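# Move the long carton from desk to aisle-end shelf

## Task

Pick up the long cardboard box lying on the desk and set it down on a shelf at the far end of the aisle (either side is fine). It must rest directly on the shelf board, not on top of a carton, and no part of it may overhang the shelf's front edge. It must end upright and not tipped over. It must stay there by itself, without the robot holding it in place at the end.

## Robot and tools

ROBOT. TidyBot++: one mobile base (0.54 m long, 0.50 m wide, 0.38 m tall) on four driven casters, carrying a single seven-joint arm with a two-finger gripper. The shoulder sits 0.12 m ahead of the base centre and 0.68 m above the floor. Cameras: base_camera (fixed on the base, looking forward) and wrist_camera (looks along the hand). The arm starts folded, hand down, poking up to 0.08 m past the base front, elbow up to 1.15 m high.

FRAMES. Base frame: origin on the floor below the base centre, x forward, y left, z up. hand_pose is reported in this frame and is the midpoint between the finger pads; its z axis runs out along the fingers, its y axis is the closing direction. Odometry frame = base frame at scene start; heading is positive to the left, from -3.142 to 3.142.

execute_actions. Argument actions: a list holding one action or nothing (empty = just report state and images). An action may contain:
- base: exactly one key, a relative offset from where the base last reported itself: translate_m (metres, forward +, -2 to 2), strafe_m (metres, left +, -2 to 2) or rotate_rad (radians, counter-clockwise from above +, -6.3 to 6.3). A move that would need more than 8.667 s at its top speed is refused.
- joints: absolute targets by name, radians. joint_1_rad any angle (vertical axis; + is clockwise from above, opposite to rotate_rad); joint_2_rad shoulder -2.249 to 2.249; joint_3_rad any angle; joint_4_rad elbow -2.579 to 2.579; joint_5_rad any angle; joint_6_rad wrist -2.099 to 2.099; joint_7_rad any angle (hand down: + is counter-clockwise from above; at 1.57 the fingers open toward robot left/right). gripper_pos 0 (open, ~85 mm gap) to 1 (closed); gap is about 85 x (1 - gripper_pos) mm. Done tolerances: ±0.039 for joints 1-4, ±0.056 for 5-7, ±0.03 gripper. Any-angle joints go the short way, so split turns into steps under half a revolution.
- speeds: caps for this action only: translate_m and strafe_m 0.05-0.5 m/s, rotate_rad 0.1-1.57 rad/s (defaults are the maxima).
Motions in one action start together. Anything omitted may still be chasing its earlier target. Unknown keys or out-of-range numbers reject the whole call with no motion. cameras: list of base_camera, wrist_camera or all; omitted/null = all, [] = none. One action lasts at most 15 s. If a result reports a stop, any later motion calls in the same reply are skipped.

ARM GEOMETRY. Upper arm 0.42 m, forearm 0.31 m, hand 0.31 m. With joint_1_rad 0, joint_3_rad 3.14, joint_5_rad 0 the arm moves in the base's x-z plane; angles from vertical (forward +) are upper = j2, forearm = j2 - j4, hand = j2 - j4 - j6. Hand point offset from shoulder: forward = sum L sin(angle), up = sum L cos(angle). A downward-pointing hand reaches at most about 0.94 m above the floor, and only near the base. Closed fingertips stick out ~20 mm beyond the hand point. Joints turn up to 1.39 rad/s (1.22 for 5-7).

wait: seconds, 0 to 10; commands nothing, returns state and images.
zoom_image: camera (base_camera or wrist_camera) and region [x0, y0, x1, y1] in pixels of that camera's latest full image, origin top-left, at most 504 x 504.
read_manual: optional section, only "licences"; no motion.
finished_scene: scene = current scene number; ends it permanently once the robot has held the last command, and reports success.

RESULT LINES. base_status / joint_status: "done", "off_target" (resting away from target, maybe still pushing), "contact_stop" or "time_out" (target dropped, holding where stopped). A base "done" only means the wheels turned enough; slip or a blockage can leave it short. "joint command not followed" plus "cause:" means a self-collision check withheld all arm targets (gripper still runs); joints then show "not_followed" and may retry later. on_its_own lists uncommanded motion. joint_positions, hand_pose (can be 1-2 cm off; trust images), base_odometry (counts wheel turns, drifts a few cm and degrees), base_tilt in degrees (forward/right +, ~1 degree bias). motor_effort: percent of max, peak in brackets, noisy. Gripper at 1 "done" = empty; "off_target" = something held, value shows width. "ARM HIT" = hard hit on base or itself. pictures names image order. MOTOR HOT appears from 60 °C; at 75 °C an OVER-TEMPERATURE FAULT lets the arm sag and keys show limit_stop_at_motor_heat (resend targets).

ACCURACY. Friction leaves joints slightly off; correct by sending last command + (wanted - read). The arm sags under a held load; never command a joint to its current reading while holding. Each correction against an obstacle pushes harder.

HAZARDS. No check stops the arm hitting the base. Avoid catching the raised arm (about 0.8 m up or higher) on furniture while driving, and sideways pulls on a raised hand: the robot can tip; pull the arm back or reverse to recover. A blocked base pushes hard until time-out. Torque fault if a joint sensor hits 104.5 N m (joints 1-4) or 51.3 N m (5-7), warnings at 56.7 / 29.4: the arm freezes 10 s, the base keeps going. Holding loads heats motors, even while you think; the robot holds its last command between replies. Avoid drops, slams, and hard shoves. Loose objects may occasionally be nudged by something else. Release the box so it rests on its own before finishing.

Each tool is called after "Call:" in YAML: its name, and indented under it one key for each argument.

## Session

Call:
execute_actions:
  actions:
    - {"joints":{"joint_4_rad":-1.6,"joint_6_rad":-0.7}}

Scene clock: 2.20 s.
base_odometry: x=+0.000 y=+0.000 heading=+0.000 (m, m, rad; odometry frame)
base_tilt: forward=-0.4 right=-0.1 (deg)
base_status: not commanded
joint_positions: joint_1_rad=-0.012 joint_2_rad=-0.401 joint_3_rad=+3.154 joint_4_rad=-1.613 joint_5_rad=+0.030 joint_6_rad=-0.726 joint_7_rad=+1.608 gripper_pos=+0.000
joint_status: all done
motor_effort: joint_1_rad=+0(0) joint_2_rad=-7(7) joint_3_rad=+0(0) joint_4_rad=+20(21) joint_5_rad=+0(1) joint_6_rad=+7(8) joint_7_rad=+1(1) (%)
hand_pose: x=+0.5396 y=-0.0063 z=+1.0680 quat_wxyz=(+0.023, +0.824, +0.018, +0.566) (m; base frame)
pictures: base_camera, wrist_camera
Images, in order (width x height): base_camera 644x364, wrist_camera 644x476.

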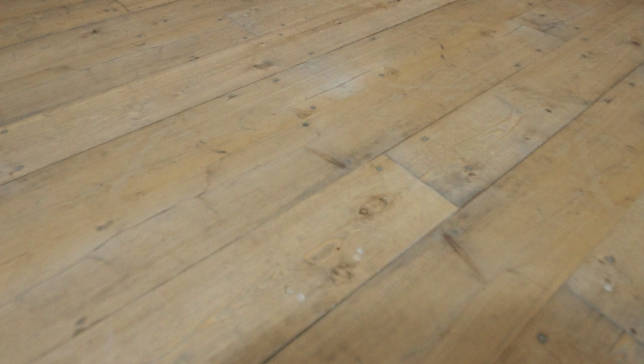

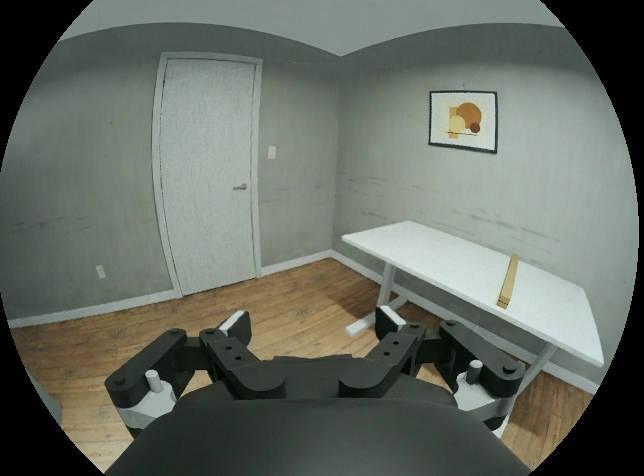

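Call:
execute_actions:
  actions:
    - {"base":{"rotate_rad":-0.89},"joints":{"joint_1_rad":0,"joint_2_rad":-0.2,"joint_3_rad":3.14,"joint_4_rad":-1.3,"joint_5_rad":0,"joint_6_rad":-1.1}}

Scene clock: 5.67 s.
base_odometry: x=+0.000 y=+0.000 heading=-0.889 (m, m, rad; odometry frame)
base_tilt: forward=-0.4 right=-0.1 (deg)
base_status: done
joint_positions: joint_1_rad=-0.008 joint_2_rad=-0.206 joint_3_rad=+3.149 joint_4_rad=-1.320 joint_5_rad=+0.024 joint_6_rad=-1.074 joint_7_rad=+1.608 gripper_pos=+0.000
joint_status: all done
motor_effort: joint_1_rad=+1(1) joint_2_rad=-13(15) joint_3_rad=+0(1) joint_4_rad=+19(21) joint_5_rad=+0(1) joint_6_rad=+6(9) joint_7_rad=+0(1) (%)
hand_pose: x=+0.5689 y=-0.0051 z=+1.0526 quat_wxyz=(+0.020, +0.888, +0.017, +0.459) (m; base frame)
pictures: base_camera, wrist_camera
Images, in order (width x height): base_camera 644x364, wrist_camera 644x476.

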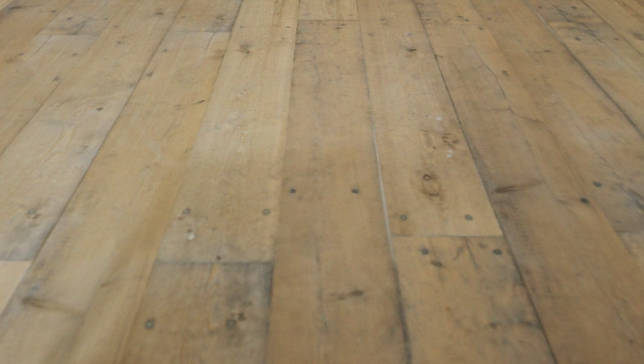

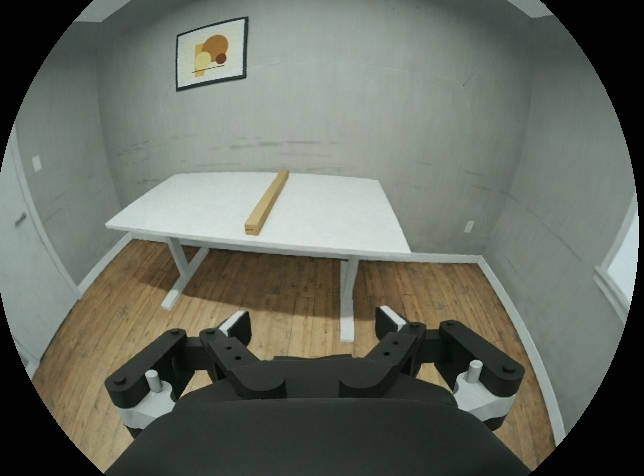

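Call:
execute_actions:
  actions:
    - {"base":{"strafe_m":0.23},"joints":{"joint_2_rad":0.57,"joint_4_rad":-0.51,"joint_6_rad":-2.06,"joint_7_rad":1.52}}
  cameras: []

Call:
execute_actions:
  actions:
    - {"base":{"translate_m":0.74}}

Scene clock: 11.47 s.
base_odometry: x=+0.179 y=+0.145 heading=-0.890 (m, m, rad; odometry frame)
base_tilt: forward=-0.4 right=-0.1 (deg)
base_status: done
joint_positions: joint_1_rad=-0.008 joint_2_rad=+0.560 joint_3_rad=+3.143 joint_4_rad=-0.529 joint_5_rad=+0.019 joint_6_rad=-2.034 joint_7_rad=+1.544 gripper_pos=+0.000
joint_status: all done
motor_effort: joint_1_rad=+1(3) joint_2_rad=-38(41) joint_3_rad=-1(3) joint_4_rad=+14(18) joint_5_rad=+0(1) joint_6_rad=+0(8) joint_7_rad=+0(1) (%)
hand_pose: x=+0.6269 y=-0.0006 z=+0.8726 quat_wxyz=(+0.009, +1.000, -0.015, +0.009) (m; base frame)
pictures: none
No camera images: the call's "cameras" was empty. Leave "cameras" out to get every camera's image.

Scene clock: 14.23 s.
base_odometry: x=+0.645 y=-0.430 heading=-0.889 (m, m, rad; odometry frame)
base_tilt: forward=-0.3 right=-0.1 (deg)
base_status: done
joint_positions: joint_1_rad=-0.008 joint_2_rad=+0.564 joint_3_rad=+3.143 joint_4_rad=-0.527 joint_5_rad=+0.019 joint_6_rad=-2.035 joint_7_rad=+1.544 gripper_pos=+0.000
joint_status: not commanded
motor_effort: joint_1_rad=+0(1) joint_2_rad=-38(42) joint_3_rad=-1(1) joint_4_rad=+14(15) joint_5_rad=+0(0) joint_6_rad=+0(1) joint_7_rad=+0(1) (%)
hand_pose: x=+0.6275 y=-0.0006 z=+0.8716 quat_wxyz=(+0.009, +1.000, -0.015, +0.008) (m; base frame)
pictures: base_camera, wrist_camera
Images, in order (width x height): base_camera 644x364, wrist_camera 644x476.

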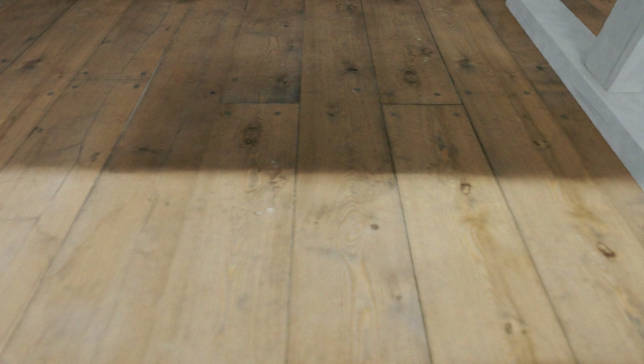

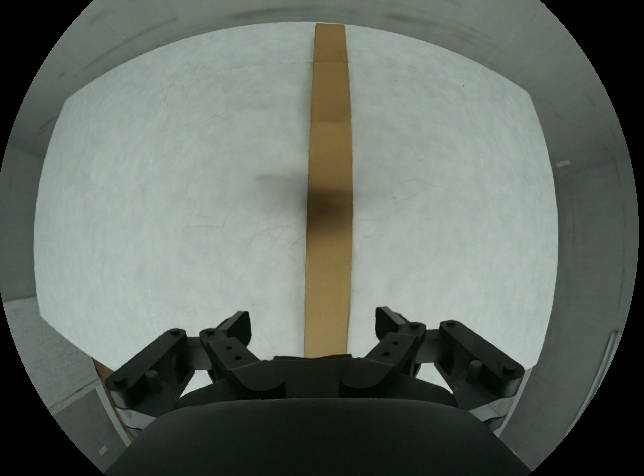

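Call:
execute_actions:
  actions:
    - {"base":{"strafe_m":-0.027}}
  cameras: []

Call:
execute_actions:
  actions:
    - {"base":{"translate_m":0.125},"speeds":{"translate_m":0.2},"joints":{"joint_2_rad":0.48,"joint_4_rad":-0.93,"joint_6_rad":-1.71,"joint_7_rad":1.5}}
  cameras: ["wrist_camera"]

Scene clock: 17.57 s.
base_odometry: x=+0.624 y=-0.447 heading=-0.889 (m, m, rad; odometry frame)
base_tilt: forward=-0.3 right=-0.1 (deg)
base_status: done
joint_positions: joint_1_rad=+0.000 joint_2_rad=+0.564 joint_3_rad=+3.143 joint_4_rad=-0.526 joint_5_rad=+0.019 joint_6_rad=-2.035 joint_7_rad=+1.544 gripper_pos=+0.000
joint_status: not commanded
motor_effort: joint_1_rad=+1(4) joint_2_rad=-38(41) joint_3_rad=-1(2) joint_4_rad=+14(15) joint_5_rad=+0(1) joint_6_rad=+1(1) joint_7_rad=+0(1) (%)
hand_pose: x=+0.6275 y=-0.0047 z=+0.8716 quat_wxyz=(+0.009, +1.000, -0.019, +0.008) (m; base frame)
pictures: none
No camera images: the call's "cameras" was empty. Leave "cameras" out to get every camera's image.

Scene clock: 19.37 s.
base_odometry: x=+0.703 y=-0.545 heading=-0.889 (m, m, rad; odometry frame)
base_tilt: forward=-0.4 right=-0.1 (deg)
base_status: done
joint_positions: joint_1_rad=+0.000 joint_2_rad=+0.498 joint_3_rad=+3.143 joint_4_rad=-0.916 joint_5_rad=+0.019 joint_6_rad=-1.737 joint_7_rad=+1.524 gripper_pos=+0.000
joint_status: all done
motor_effort: joint_1_rad=+1(2) joint_2_rad=-38(43) joint_3_rad=-1(1) joint_4_rad=+16(17) joint_5_rad=+0(1) joint_6_rad=+0(1) joint_7_rad=+1(0) (%)
hand_pose: x=+0.6277 y=-0.0054 z=+0.7892 quat_wxyz=(+0.010, +1.000, -0.026, -0.005) (m; base frame)
pictures: wrist_camera
Images, in order (width x height): wrist_camera 644x476.

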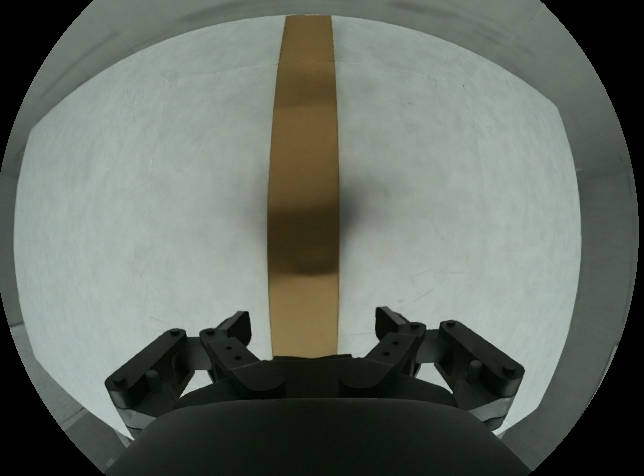

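Call:
execute_actions:
  actions:
    - {"base":{"strafe_m":0.007},"joints":{"joint_2_rad":0.48,"joint_4_rad":-1.07,"joint_6_rad":-1.56}}
  cameras: ["wrist_camera"]

Call:
execute_actions:
  actions:
    - {"joints":{"gripper_pos":1}}
  cameras: []

Call:
execute_actions:
  actions:
    - {"joints":{"joint_2_rad":0.42,"joint_4_rad":-0.9,"joint_6_rad":-1.82}}
  cameras: ["wrist_camera"]

Scene clock: 24.03 s.
base_odometry: x=+0.709 y=-0.540 heading=-0.890 (m, m, rad; odometry frame)
base_tilt: forward=-0.4 right=-0.1 (deg)
base_status: done
joint_positions: joint_1_rad=+0.000 joint_2_rad=+0.495 joint_3_rad=+3.143 joint_4_rad=-1.056 joint_5_rad=+0.018 joint_6_rad=-1.586 joint_7_rad=+1.524 gripper_pos=+0.000
joint_status: all done
motor_effort: joint_1_rad=+0(4) joint_2_rad=-39(40) joint_3_rad=-1(2) joint_4_rad=+16(17) joint_5_rad=+0(1) joint_6_rad=+0(1) joint_7_rad=+0(0) (%)
hand_pose: x=+0.6345 y=-0.0051 z=+0.7470 quat_wxyz=(+0.010, +1.000, -0.024, +0.002) (m; base frame)
pictures: wrist_camera
Images, in order (width x height): wrist_camera 644x476.

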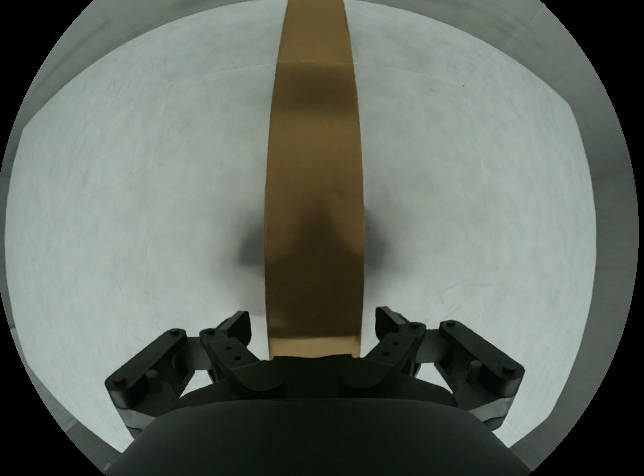

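Scene clock: 25.13 s.
base_odometry: x=+0.709 y=-0.540 heading=-0.890 (m, m, rad; odometry frame)
base_tilt: forward=-0.3 right=-0.1 (deg)
base_status: not commanded
joint_positions: joint_1_rad=+0.000 joint_2_rad=+0.492 joint_3_rad=+3.143 joint_4_rad=-1.057 joint_5_rad=+0.018 joint_6_rad=-1.586 joint_7_rad=+1.523 gripper_pos=+0.463
joint_status: gripper_pos off_target (ended at +0.463, target +1.000)
motor_effort: joint_1_rad=+1(0) joint_2_rad=-38(40) joint_3_rad=-1(1) joint_4_rad=+16(17) joint_5_rad=+0(1) joint_6_rad=+0(1) joint_7_rad=+1(1) (%)
hand_pose: x=+0.6341 y=-0.0050 z=+0.7484 quat_wxyz=(+0.009, +1.000, -0.025, +0.004) (m; base frame)
pictures: none
No camera images: the call's "cameras" was empty. Leave "cameras" out to get every camera's image.

Scene clock: 26.30 s.
base_odometry: x=+0.709 y=-0.540 heading=-0.890 (m, m, rad; odometry frame)
base_tilt: forward=-0.3 right=-0.1 (deg)
base_status: not commanded
joint_positions: joint_1_rad=+0.000 joint_2_rad=+0.429 joint_3_rad=+3.143 joint_4_rad=-0.911 joint_5_rad=+0.018 joint_6_rad=-1.788 joint_7_rad=+1.523 gripper_pos=+0.463
joint_status: all done
motor_effort: joint_1_rad=+1(1) joint_2_rad=-35(42) joint_3_rad=-1(1) joint_4_rad=+15(16) joint_5_rad=+0(0) joint_6_rad=-1(3) joint_7_rad=+0(1) (%)
hand_pose: x=+0.6042 y=-0.0048 z=+0.8254 quat_wxyz=(+0.009, +1.000, -0.027, +0.007) (m; base frame)
pictures: wrist_camera
Images, in order (width x height): wrist_camera 644x476.

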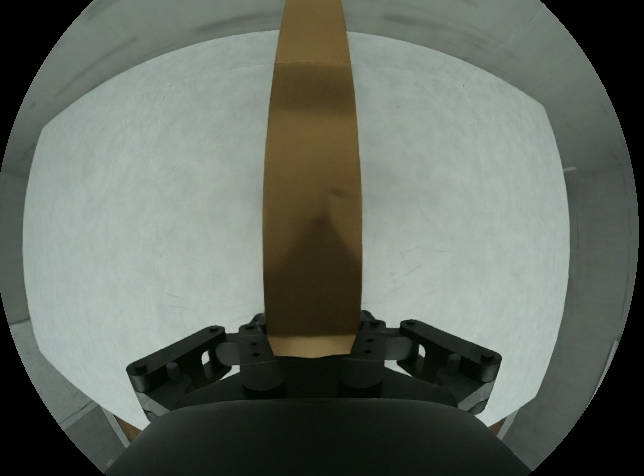

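Call:
execute_actions:
  actions:
    - {"base":{"translate_m":-0.85}}
  cameras: ["wrist_camera"]

Call:
execute_actions:
  actions:
    - {"base":{"rotate_rad":-3.14},"speeds":{"rotate_rad":1.1},"joints":{"joint_2_rad":0.0,"joint_4_rad":-1.3,"joint_6_rad":-0.9,"joint_7_rad":1.9}}

Scene clock: 31.43 s.
base_odometry: x=+0.173 y=+0.120 heading=-0.890 (m, m, rad; odometry frame)
base_tilt: forward=-0.4 right=-0.1 (deg)
base_status: done
joint_positions: joint_1_rad=+0.000 joint_2_rad=+0.427 joint_3_rad=+3.143 joint_4_rad=-0.911 joint_5_rad=+0.018 joint_6_rad=-1.789 joint_7_rad=+1.523 gripper_pos=+0.463
joint_status: not commanded
motor_effort: joint_1_rad=+1(2) joint_2_rad=-35(42) joint_3_rad=-1(1) joint_4_rad=+15(16) joint_5_rad=+0(1) joint_6_rad=-1(2) joint_7_rad=+1(0) (%)
hand_pose: x=+0.6040 y=-0.0048 z=+0.8261 quat_wxyz=(+0.009, +1.000, -0.027, +0.008) (m; base frame)
pictures: wrist_camera
Images, in order (width x height): wrist_camera 644x476.

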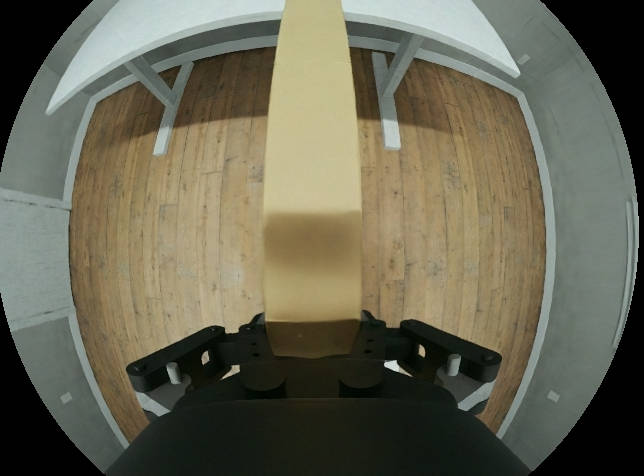

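Scene clock: 35.27 s.
base_odometry: x=+0.173 y=+0.120 heading=+2.254 (m, m, rad; odometry frame)
base_tilt: forward=-0.4 right=-0.1 (deg)
base_status: done
joint_positions: joint_1_rad=-0.001 joint_2_rad=+0.018 joint_3_rad=+3.143 joint_4_rad=-1.284 joint_5_rad=+0.017 joint_6_rad=-0.922 joint_7_rad=+1.879 gripper_pos=+0.463
joint_status: all done
motor_effort: joint_1_rad=+0(4) joint_2_rad=-24(37) joint_3_rad=+0(3) joint_4_rad=+20(21) joint_5_rad=+0(1) joint_6_rad=+7(7) joint_7_rad=+0(0) (%)
hand_pose: x=+0.6769 y=-0.0031 z=+0.9969 quat_wxyz=(+0.076, +0.886, +0.139, +0.436) (m; base frame)
pictures: base_camera, wrist_camera
Images, in order (width x height): base_camera 644x364, wrist_camera 644x476.

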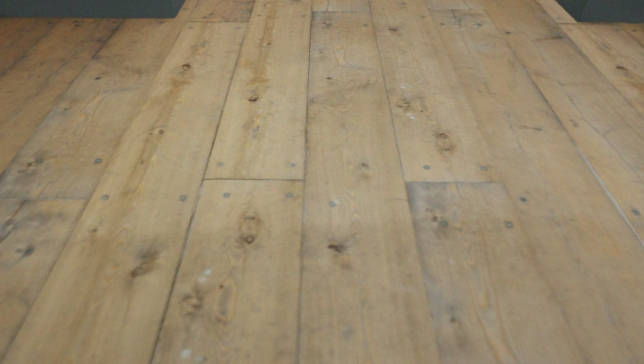

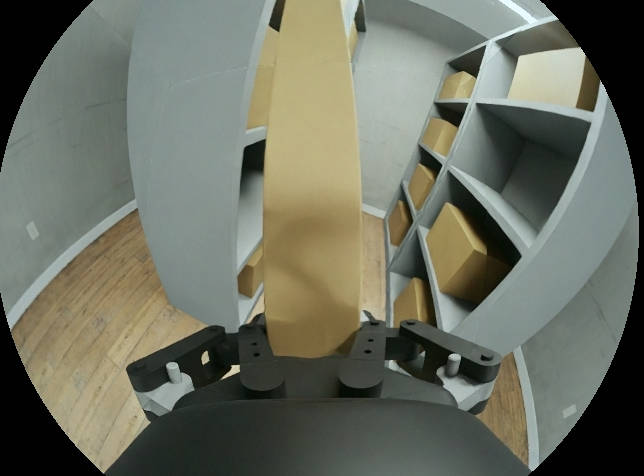

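Call:
execute_actions:
  actions:
    - {"base":{"strafe_m":-0.12},"joints":{"joint_1_rad":-1.57,"joint_2_rad":0.2,"joint_4_rad":-1.5,"joint_6_rad":-1.3,"joint_7_rad":0.0}}
  cameras: []

Call:
execute_actions:
  actions:
    - {"base":{"translate_m":0.25},"speeds":{"translate_m":0.2},"joints":{"joint_2_rad":-0.33,"joint_4_rad":-2.41,"joint_6_rad":-0.86}}
  cameras: ["base_camera"]

Call:
execute_actions:
  actions:
    - {"base":{"translate_m":1.2}}

Scene clock: 41.20 s.
base_odometry: x=+0.267 y=+0.196 heading=+2.253 (m, m, rad; odometry frame)
base_tilt: forward=-0.4 right=-0.1 (deg)
base_status: done
joint_positions: joint_1_rad=-1.556 joint_2_rad=+0.181 joint_3_rad=+3.145 joint_4_rad=-1.483 joint_5_rad=+0.017 joint_6_rad=-1.273 joint_7_rad=+0.021 gripper_pos=+0.463
joint_status: all done
motor_effort: joint_1_rad=+0(2) joint_2_rad=-28(28) joint_3_rad=-1(3) joint_4_rad=+17(21) joint_5_rad=+0(1) joint_6_rad=+2(8) joint_7_rad=+0(1) (%)
hand_pose: x=+0.1310 y=+0.4519 z=+0.7619 quat_wxyz=(-0.102, +0.995, +0.003, +0.011) (m; base frame)
pictures: none
No camera images: the call's "cameras" was empty. Leave "cameras" out to get every camera's image.

Scene clock: 43.40 s.
base_odometry: x=+0.109 y=+0.390 heading=+2.253 (m, m, rad; odometry frame)
base_tilt: forward=-0.4 right=-0.1 (deg)
base_status: done
joint_positions: joint_1_rad=-1.559 joint_2_rad=-0.310 joint_3_rad=+3.145 joint_4_rad=-2.397 joint_5_rad=+0.017 joint_6_rad=-0.889 joint_7_rad=+0.021 gripper_pos=+0.463
joint_status: all done
motor_effort: joint_1_rad=+0(3) joint_2_rad=-5(28) joint_3_rad=+0(1) joint_4_rad=+15(18) joint_5_rad=+0(1) joint_6_rad=+2(1) joint_7_rad=+1(1) (%)
hand_pose: x=+0.1246 y=+0.1962 z=+0.6202 quat_wxyz=(-0.082, +0.997, +0.008, +0.008) (m; base frame)
pictures: base_camera
Images, in order (width x height): base_camera 644x364.

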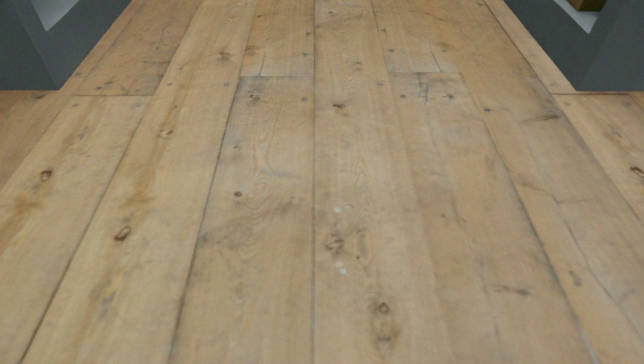

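Scene clock: 47.13 s.
base_odometry: x=-0.647 y=+1.322 heading=+2.253 (m, m, rad; odometry frame)
base_tilt: forward=-0.3 right=-0.1 (deg)
base_status: done
joint_positions: joint_1_rad=-1.559 joint_2_rad=-0.310 joint_3_rad=+3.145 joint_4_rad=-2.397 joint_5_rad=+0.017 joint_6_rad=-0.889 joint_7_rad=+0.021 gripper_pos=+0.463
joint_status: not commanded
motor_effort: joint_1_rad=+0(0) joint_2_rad=-5(5) joint_3_rad=+0(1) joint_4_rad=+15(16) joint_5_rad=+1(1) joint_6_rad=+2(1) joint_7_rad=+0(0) (%)
hand_pose: x=+0.1246 y=+0.1964 z=+0.6203 quat_wxyz=(-0.083, +0.997, +0.008, +0.008) (m; base frame)
pictures: base_camera, wrist_camera
Images, in order (width x height): base_camera 644x364, wrist_camera 644x476.

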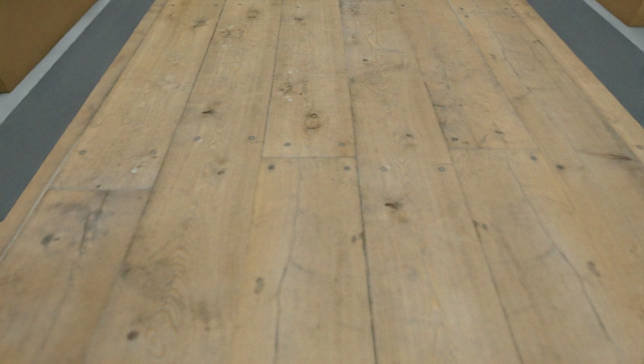

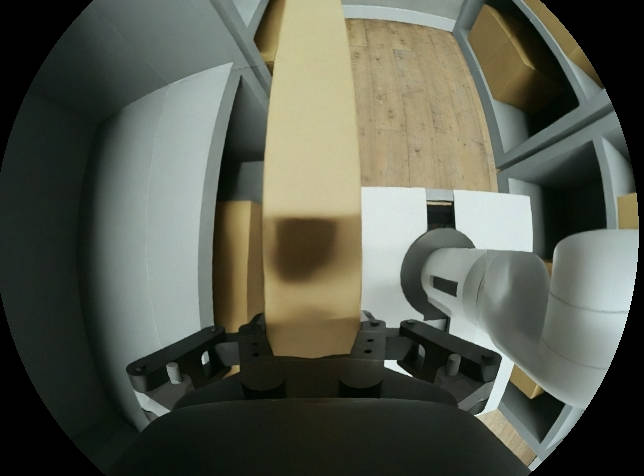

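Call:
execute_actions:
  actions:
    - {"base":{"strafe_m":-0.08}}
  cameras: []

Call:
execute_actions:
  actions:
    - {"base":{"translate_m":0.83},"joints":{"joint_2_rad":-0.3,"joint_4_rad":-2.15,"joint_6_rad":-1.1}}

Scene clock: 50.43 s.
base_odometry: x=-0.585 y=+1.373 heading=+2.253 (m, m, rad; odometry frame)
base_tilt: forward=-0.4 right=-0.1 (deg)
base_status: done
joint_positions: joint_1_rad=-1.559 joint_2_rad=-0.319 joint_3_rad=+3.145 joint_4_rad=-2.401 joint_5_rad=+0.017 joint_6_rad=-0.886 joint_7_rad=+0.021 gripper_pos=+0.463
joint_status: not commanded
motor_effort: joint_1_rad=+1(1) joint_2_rad=-5(7) joint_3_rad=+0(0) joint_4_rad=+15(16) joint_5_rad=+1(0) joint_6_rad=+1(2) joint_7_rad=+1(1) (%)
hand_pose: x=+0.1245 y=+0.1959 z=+0.6209 quat_wxyz=(-0.087, +0.996, +0.008, +0.008) (m; base frame)
pictures: none
No camera images: the call's "cameras" was empty. Leave "cameras" out to get every camera's image.

Scene clock: 53.43 s.
base_odometry: x=-1.108 y=+2.018 heading=+2.252 (m, m, rad; odometry frame)
base_tilt: forward=-0.3 right=-0.1 (deg)
base_status: done
joint_positions: joint_1_rad=-1.559 joint_2_rad=-0.319 joint_3_rad=+3.145 joint_4_rad=-2.167 joint_5_rad=+0.017 joint_6_rad=-1.074 joint_7_rad=+0.021 gripper_pos=+0.463
joint_status: all done
motor_effort: joint_1_rad=+1(0) joint_2_rad=-7(7) joint_3_rad=+0(1) joint_4_rad=+17(17) joint_5_rad=+0(1) joint_6_rad=+3(1) joint_7_rad=+1(1) (%)
hand_pose: x=+0.1257 y=+0.2384 z=+0.6916 quat_wxyz=(-0.110, +0.994, +0.006, +0.009) (m; base frame)
pictures: base_camera, wrist_camera
Images, in order (width x height): base_camera 644x364, wrist_camera 644x476.

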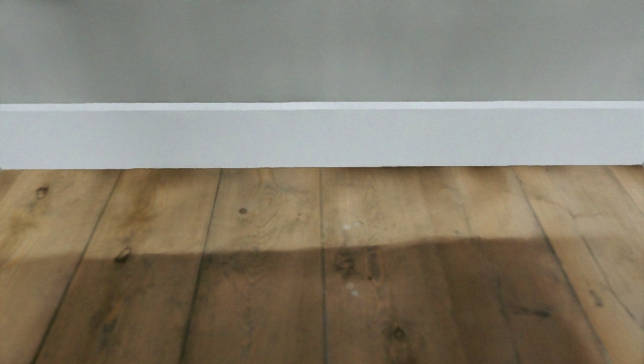

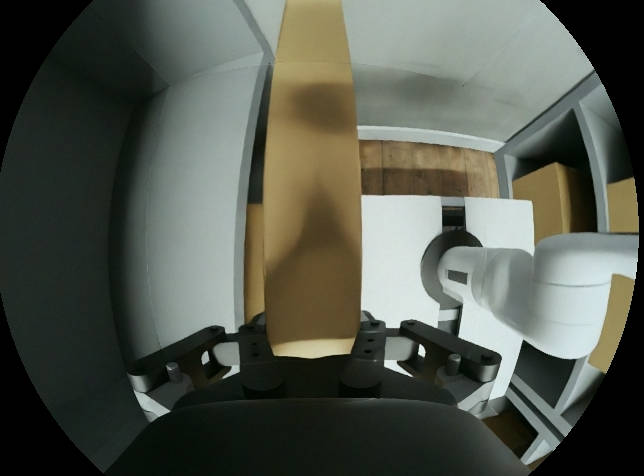

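Call:
execute_actions:
  actions:
    - {"base":{"strafe_m":0.015},"joints":{"joint_2_rad":0.0,"joint_4_rad":-2.05,"joint_6_rad":-0.85}}
  cameras: []

Call:
execute_actions:
  actions:
    - {"joints":{"joint_2_rad":0.29,"joint_4_rad":-1.9,"joint_6_rad":-0.68}}
  cameras: ["wrist_camera"]

Call:
execute_actions:
  actions:
    - {"joints":{"joint_2_rad":0.445,"joint_4_rad":-1.78,"joint_6_rad":-0.77}}
  cameras: ["wrist_camera"]

Scene clock: 58.20 s.
base_odometry: x=-1.120 y=+2.008 heading=+2.252 (m, m, rad; odometry frame)
base_tilt: forward=-0.3 right=-0.1 (deg)
base_status: done
joint_positions: joint_1_rad=-1.559 joint_2_rad=-0.010 joint_3_rad=+3.145 joint_4_rad=-2.070 joint_5_rad=+0.017 joint_6_rad=-0.876 joint_7_rad=+0.021 gripper_pos=+0.463
joint_status: all done
motor_effort: joint_1_rad=+0(0) joint_2_rad=-17(19) joint_3_rad=+0(0) joint_4_rad=+15(18) joint_5_rad=+0(1) joint_6_rad=+2(3) joint_7_rad=+0(1) (%)
hand_pose: x=+0.1266 y=+0.3368 z=+0.6499 quat_wxyz=(-0.102, +0.995, +0.008, +0.009) (m; base frame)
pictures: none
No camera images: the call's "cameras" was empty. Leave "cameras" out to get every camera's image.

Scene clock: 59.57 s.
base_odometry: x=-1.120 y=+2.008 heading=+2.252 (m, m, rad; odometry frame)
base_tilt: forward=-0.4 right=-0.1 (deg)
base_status: not commanded
joint_positions: joint_1_rad=-1.559 joint_2_rad=+0.283 joint_3_rad=+3.145 joint_4_rad=-1.921 joint_5_rad=+0.017 joint_6_rad=-0.707 joint_7_rad=+0.021 gripper_pos=+0.463
joint_status: all done
motor_effort: joint_1_rad=+1(0) joint_2_rad=-29(31) joint_3_rad=-1(1) joint_4_rad=+14(17) joint_5_rad=+0(0) joint_6_rad=+2(3) joint_7_rad=+0(0) (%)
hand_pose: x=+0.1275 y=+0.4421 z=+0.5967 quat_wxyz=(-0.115, +0.993, +0.009, +0.009) (m; base frame)
pictures: wrist_camera
Images, in order (width x height): wrist_camera 644x476.

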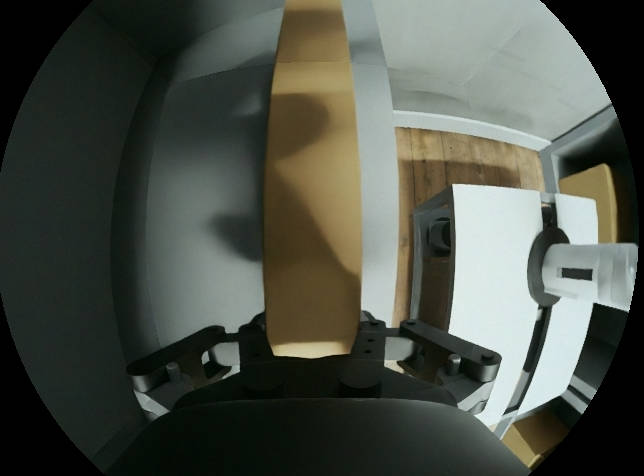

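Scene clock: 60.70 s.
base_odometry: x=-1.120 y=+2.008 heading=+2.252 (m, m, rad; odometry frame)
base_tilt: forward=-0.3 right=-0.2 (deg)
base_status: not commanded
joint_positions: joint_1_rad=-1.559 joint_2_rad=+0.434 joint_3_rad=+3.145 joint_4_rad=-1.795 joint_5_rad=+0.015 joint_6_rad=-0.743 joint_7_rad=+0.019 gripper_pos=+0.463
joint_status: all done
motor_effort: joint_1_rad=+0(1) joint_2_rad=-31(35) joint_3_rad=-1(1) joint_4_rad=+13(15) joint_5_rad=+1(2) joint_6_rad=+1(3) joint_7_rad=+1(2) (%)
hand_pose: x=+0.1278 y=+0.4780 z=+0.5645 quat_wxyz=(-0.084, +0.996, +0.008, +0.008) (m; base frame)
pictures: wrist_camera
Images, in order (width x height): wrist_camera 644x476.

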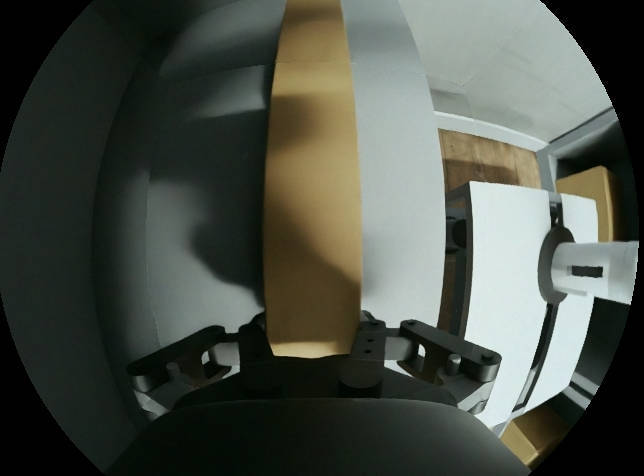

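Call:
execute_actions:
  actions:
    - {"joints":{"gripper_pos":0}}
  cameras: []

Call:
execute_actions:
  actions:
    - {"joints":{"joint_2_rad":0.35,"joint_6_rad":-0.83}}
  cameras: ["wrist_camera"]

Scene clock: 63.40 s.
base_odometry: x=-1.120 y=+2.008 heading=+2.252 (m, m, rad; odometry frame)
base_tilt: forward=-0.4 right=-0.1 (deg)
base_status: not commanded
joint_positions: joint_1_rad=-1.559 joint_2_rad=+0.434 joint_3_rad=+3.145 joint_4_rad=-1.795 joint_5_rad=+0.015 joint_6_rad=-0.743 joint_7_rad=+0.019 gripper_pos=+0.000
joint_status: all done
motor_effort: joint_1_rad=+1(0) joint_2_rad=-33(34) joint_3_rad=-1(1) joint_4_rad=+14(13) joint_5_rad=+0(2) joint_6_rad=+2(2) joint_7_rad=+1(0) (%)
hand_pose: x=+0.1278 y=+0.4780 z=+0.5645 quat_wxyz=(-0.084, +0.996, +0.008, +0.008) (m; base frame)
pictures: none
No camera images: the call's "cameras" was empty. Leave "cameras" out to get every camera's image.

Scene clock: 64.33 s.
base_odometry: x=-1.120 y=+2.008 heading=+2.252 (m, m, rad; odometry frame)
base_tilt: forward=-0.4 right=-0.1 (deg)
base_status: not commanded
joint_positions: joint_1_rad=-1.559 joint_2_rad=+0.362 joint_3_rad=+3.145 joint_4_rad=-1.795 joint_5_rad=+0.015 joint_6_rad=-0.804 joint_7_rad=+0.019 gripper_pos=+0.000
joint_status: all done
motor_effort: joint_1_rad=+1(0) joint_2_rad=-34(35) joint_3_rad=-1(1) joint_4_rad=+19(19) joint_5_rad=+1(1) joint_6_rad=+1(3) joint_7_rad=+0(1) (%)
hand_pose: x=+0.1279 y=+0.4667 z=+0.5951 quat_wxyz=(-0.090, +0.996, +0.008, +0.008) (m; base frame)
pictures: wrist_camera
Images, in order (width x height): wrist_camera 644x476.

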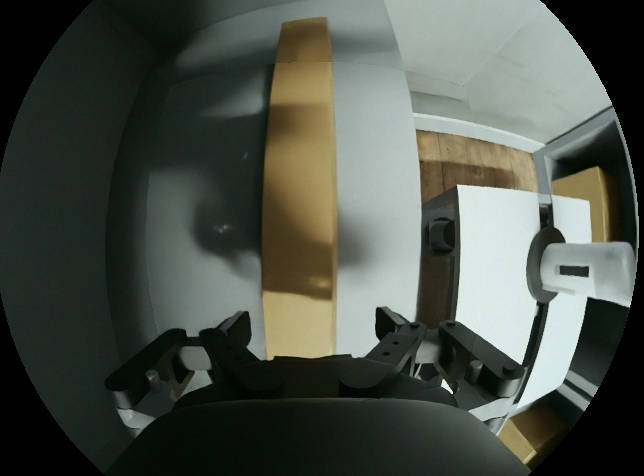

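Call:
finished_scene:
  scene: 2

The scene is finished: the task was done.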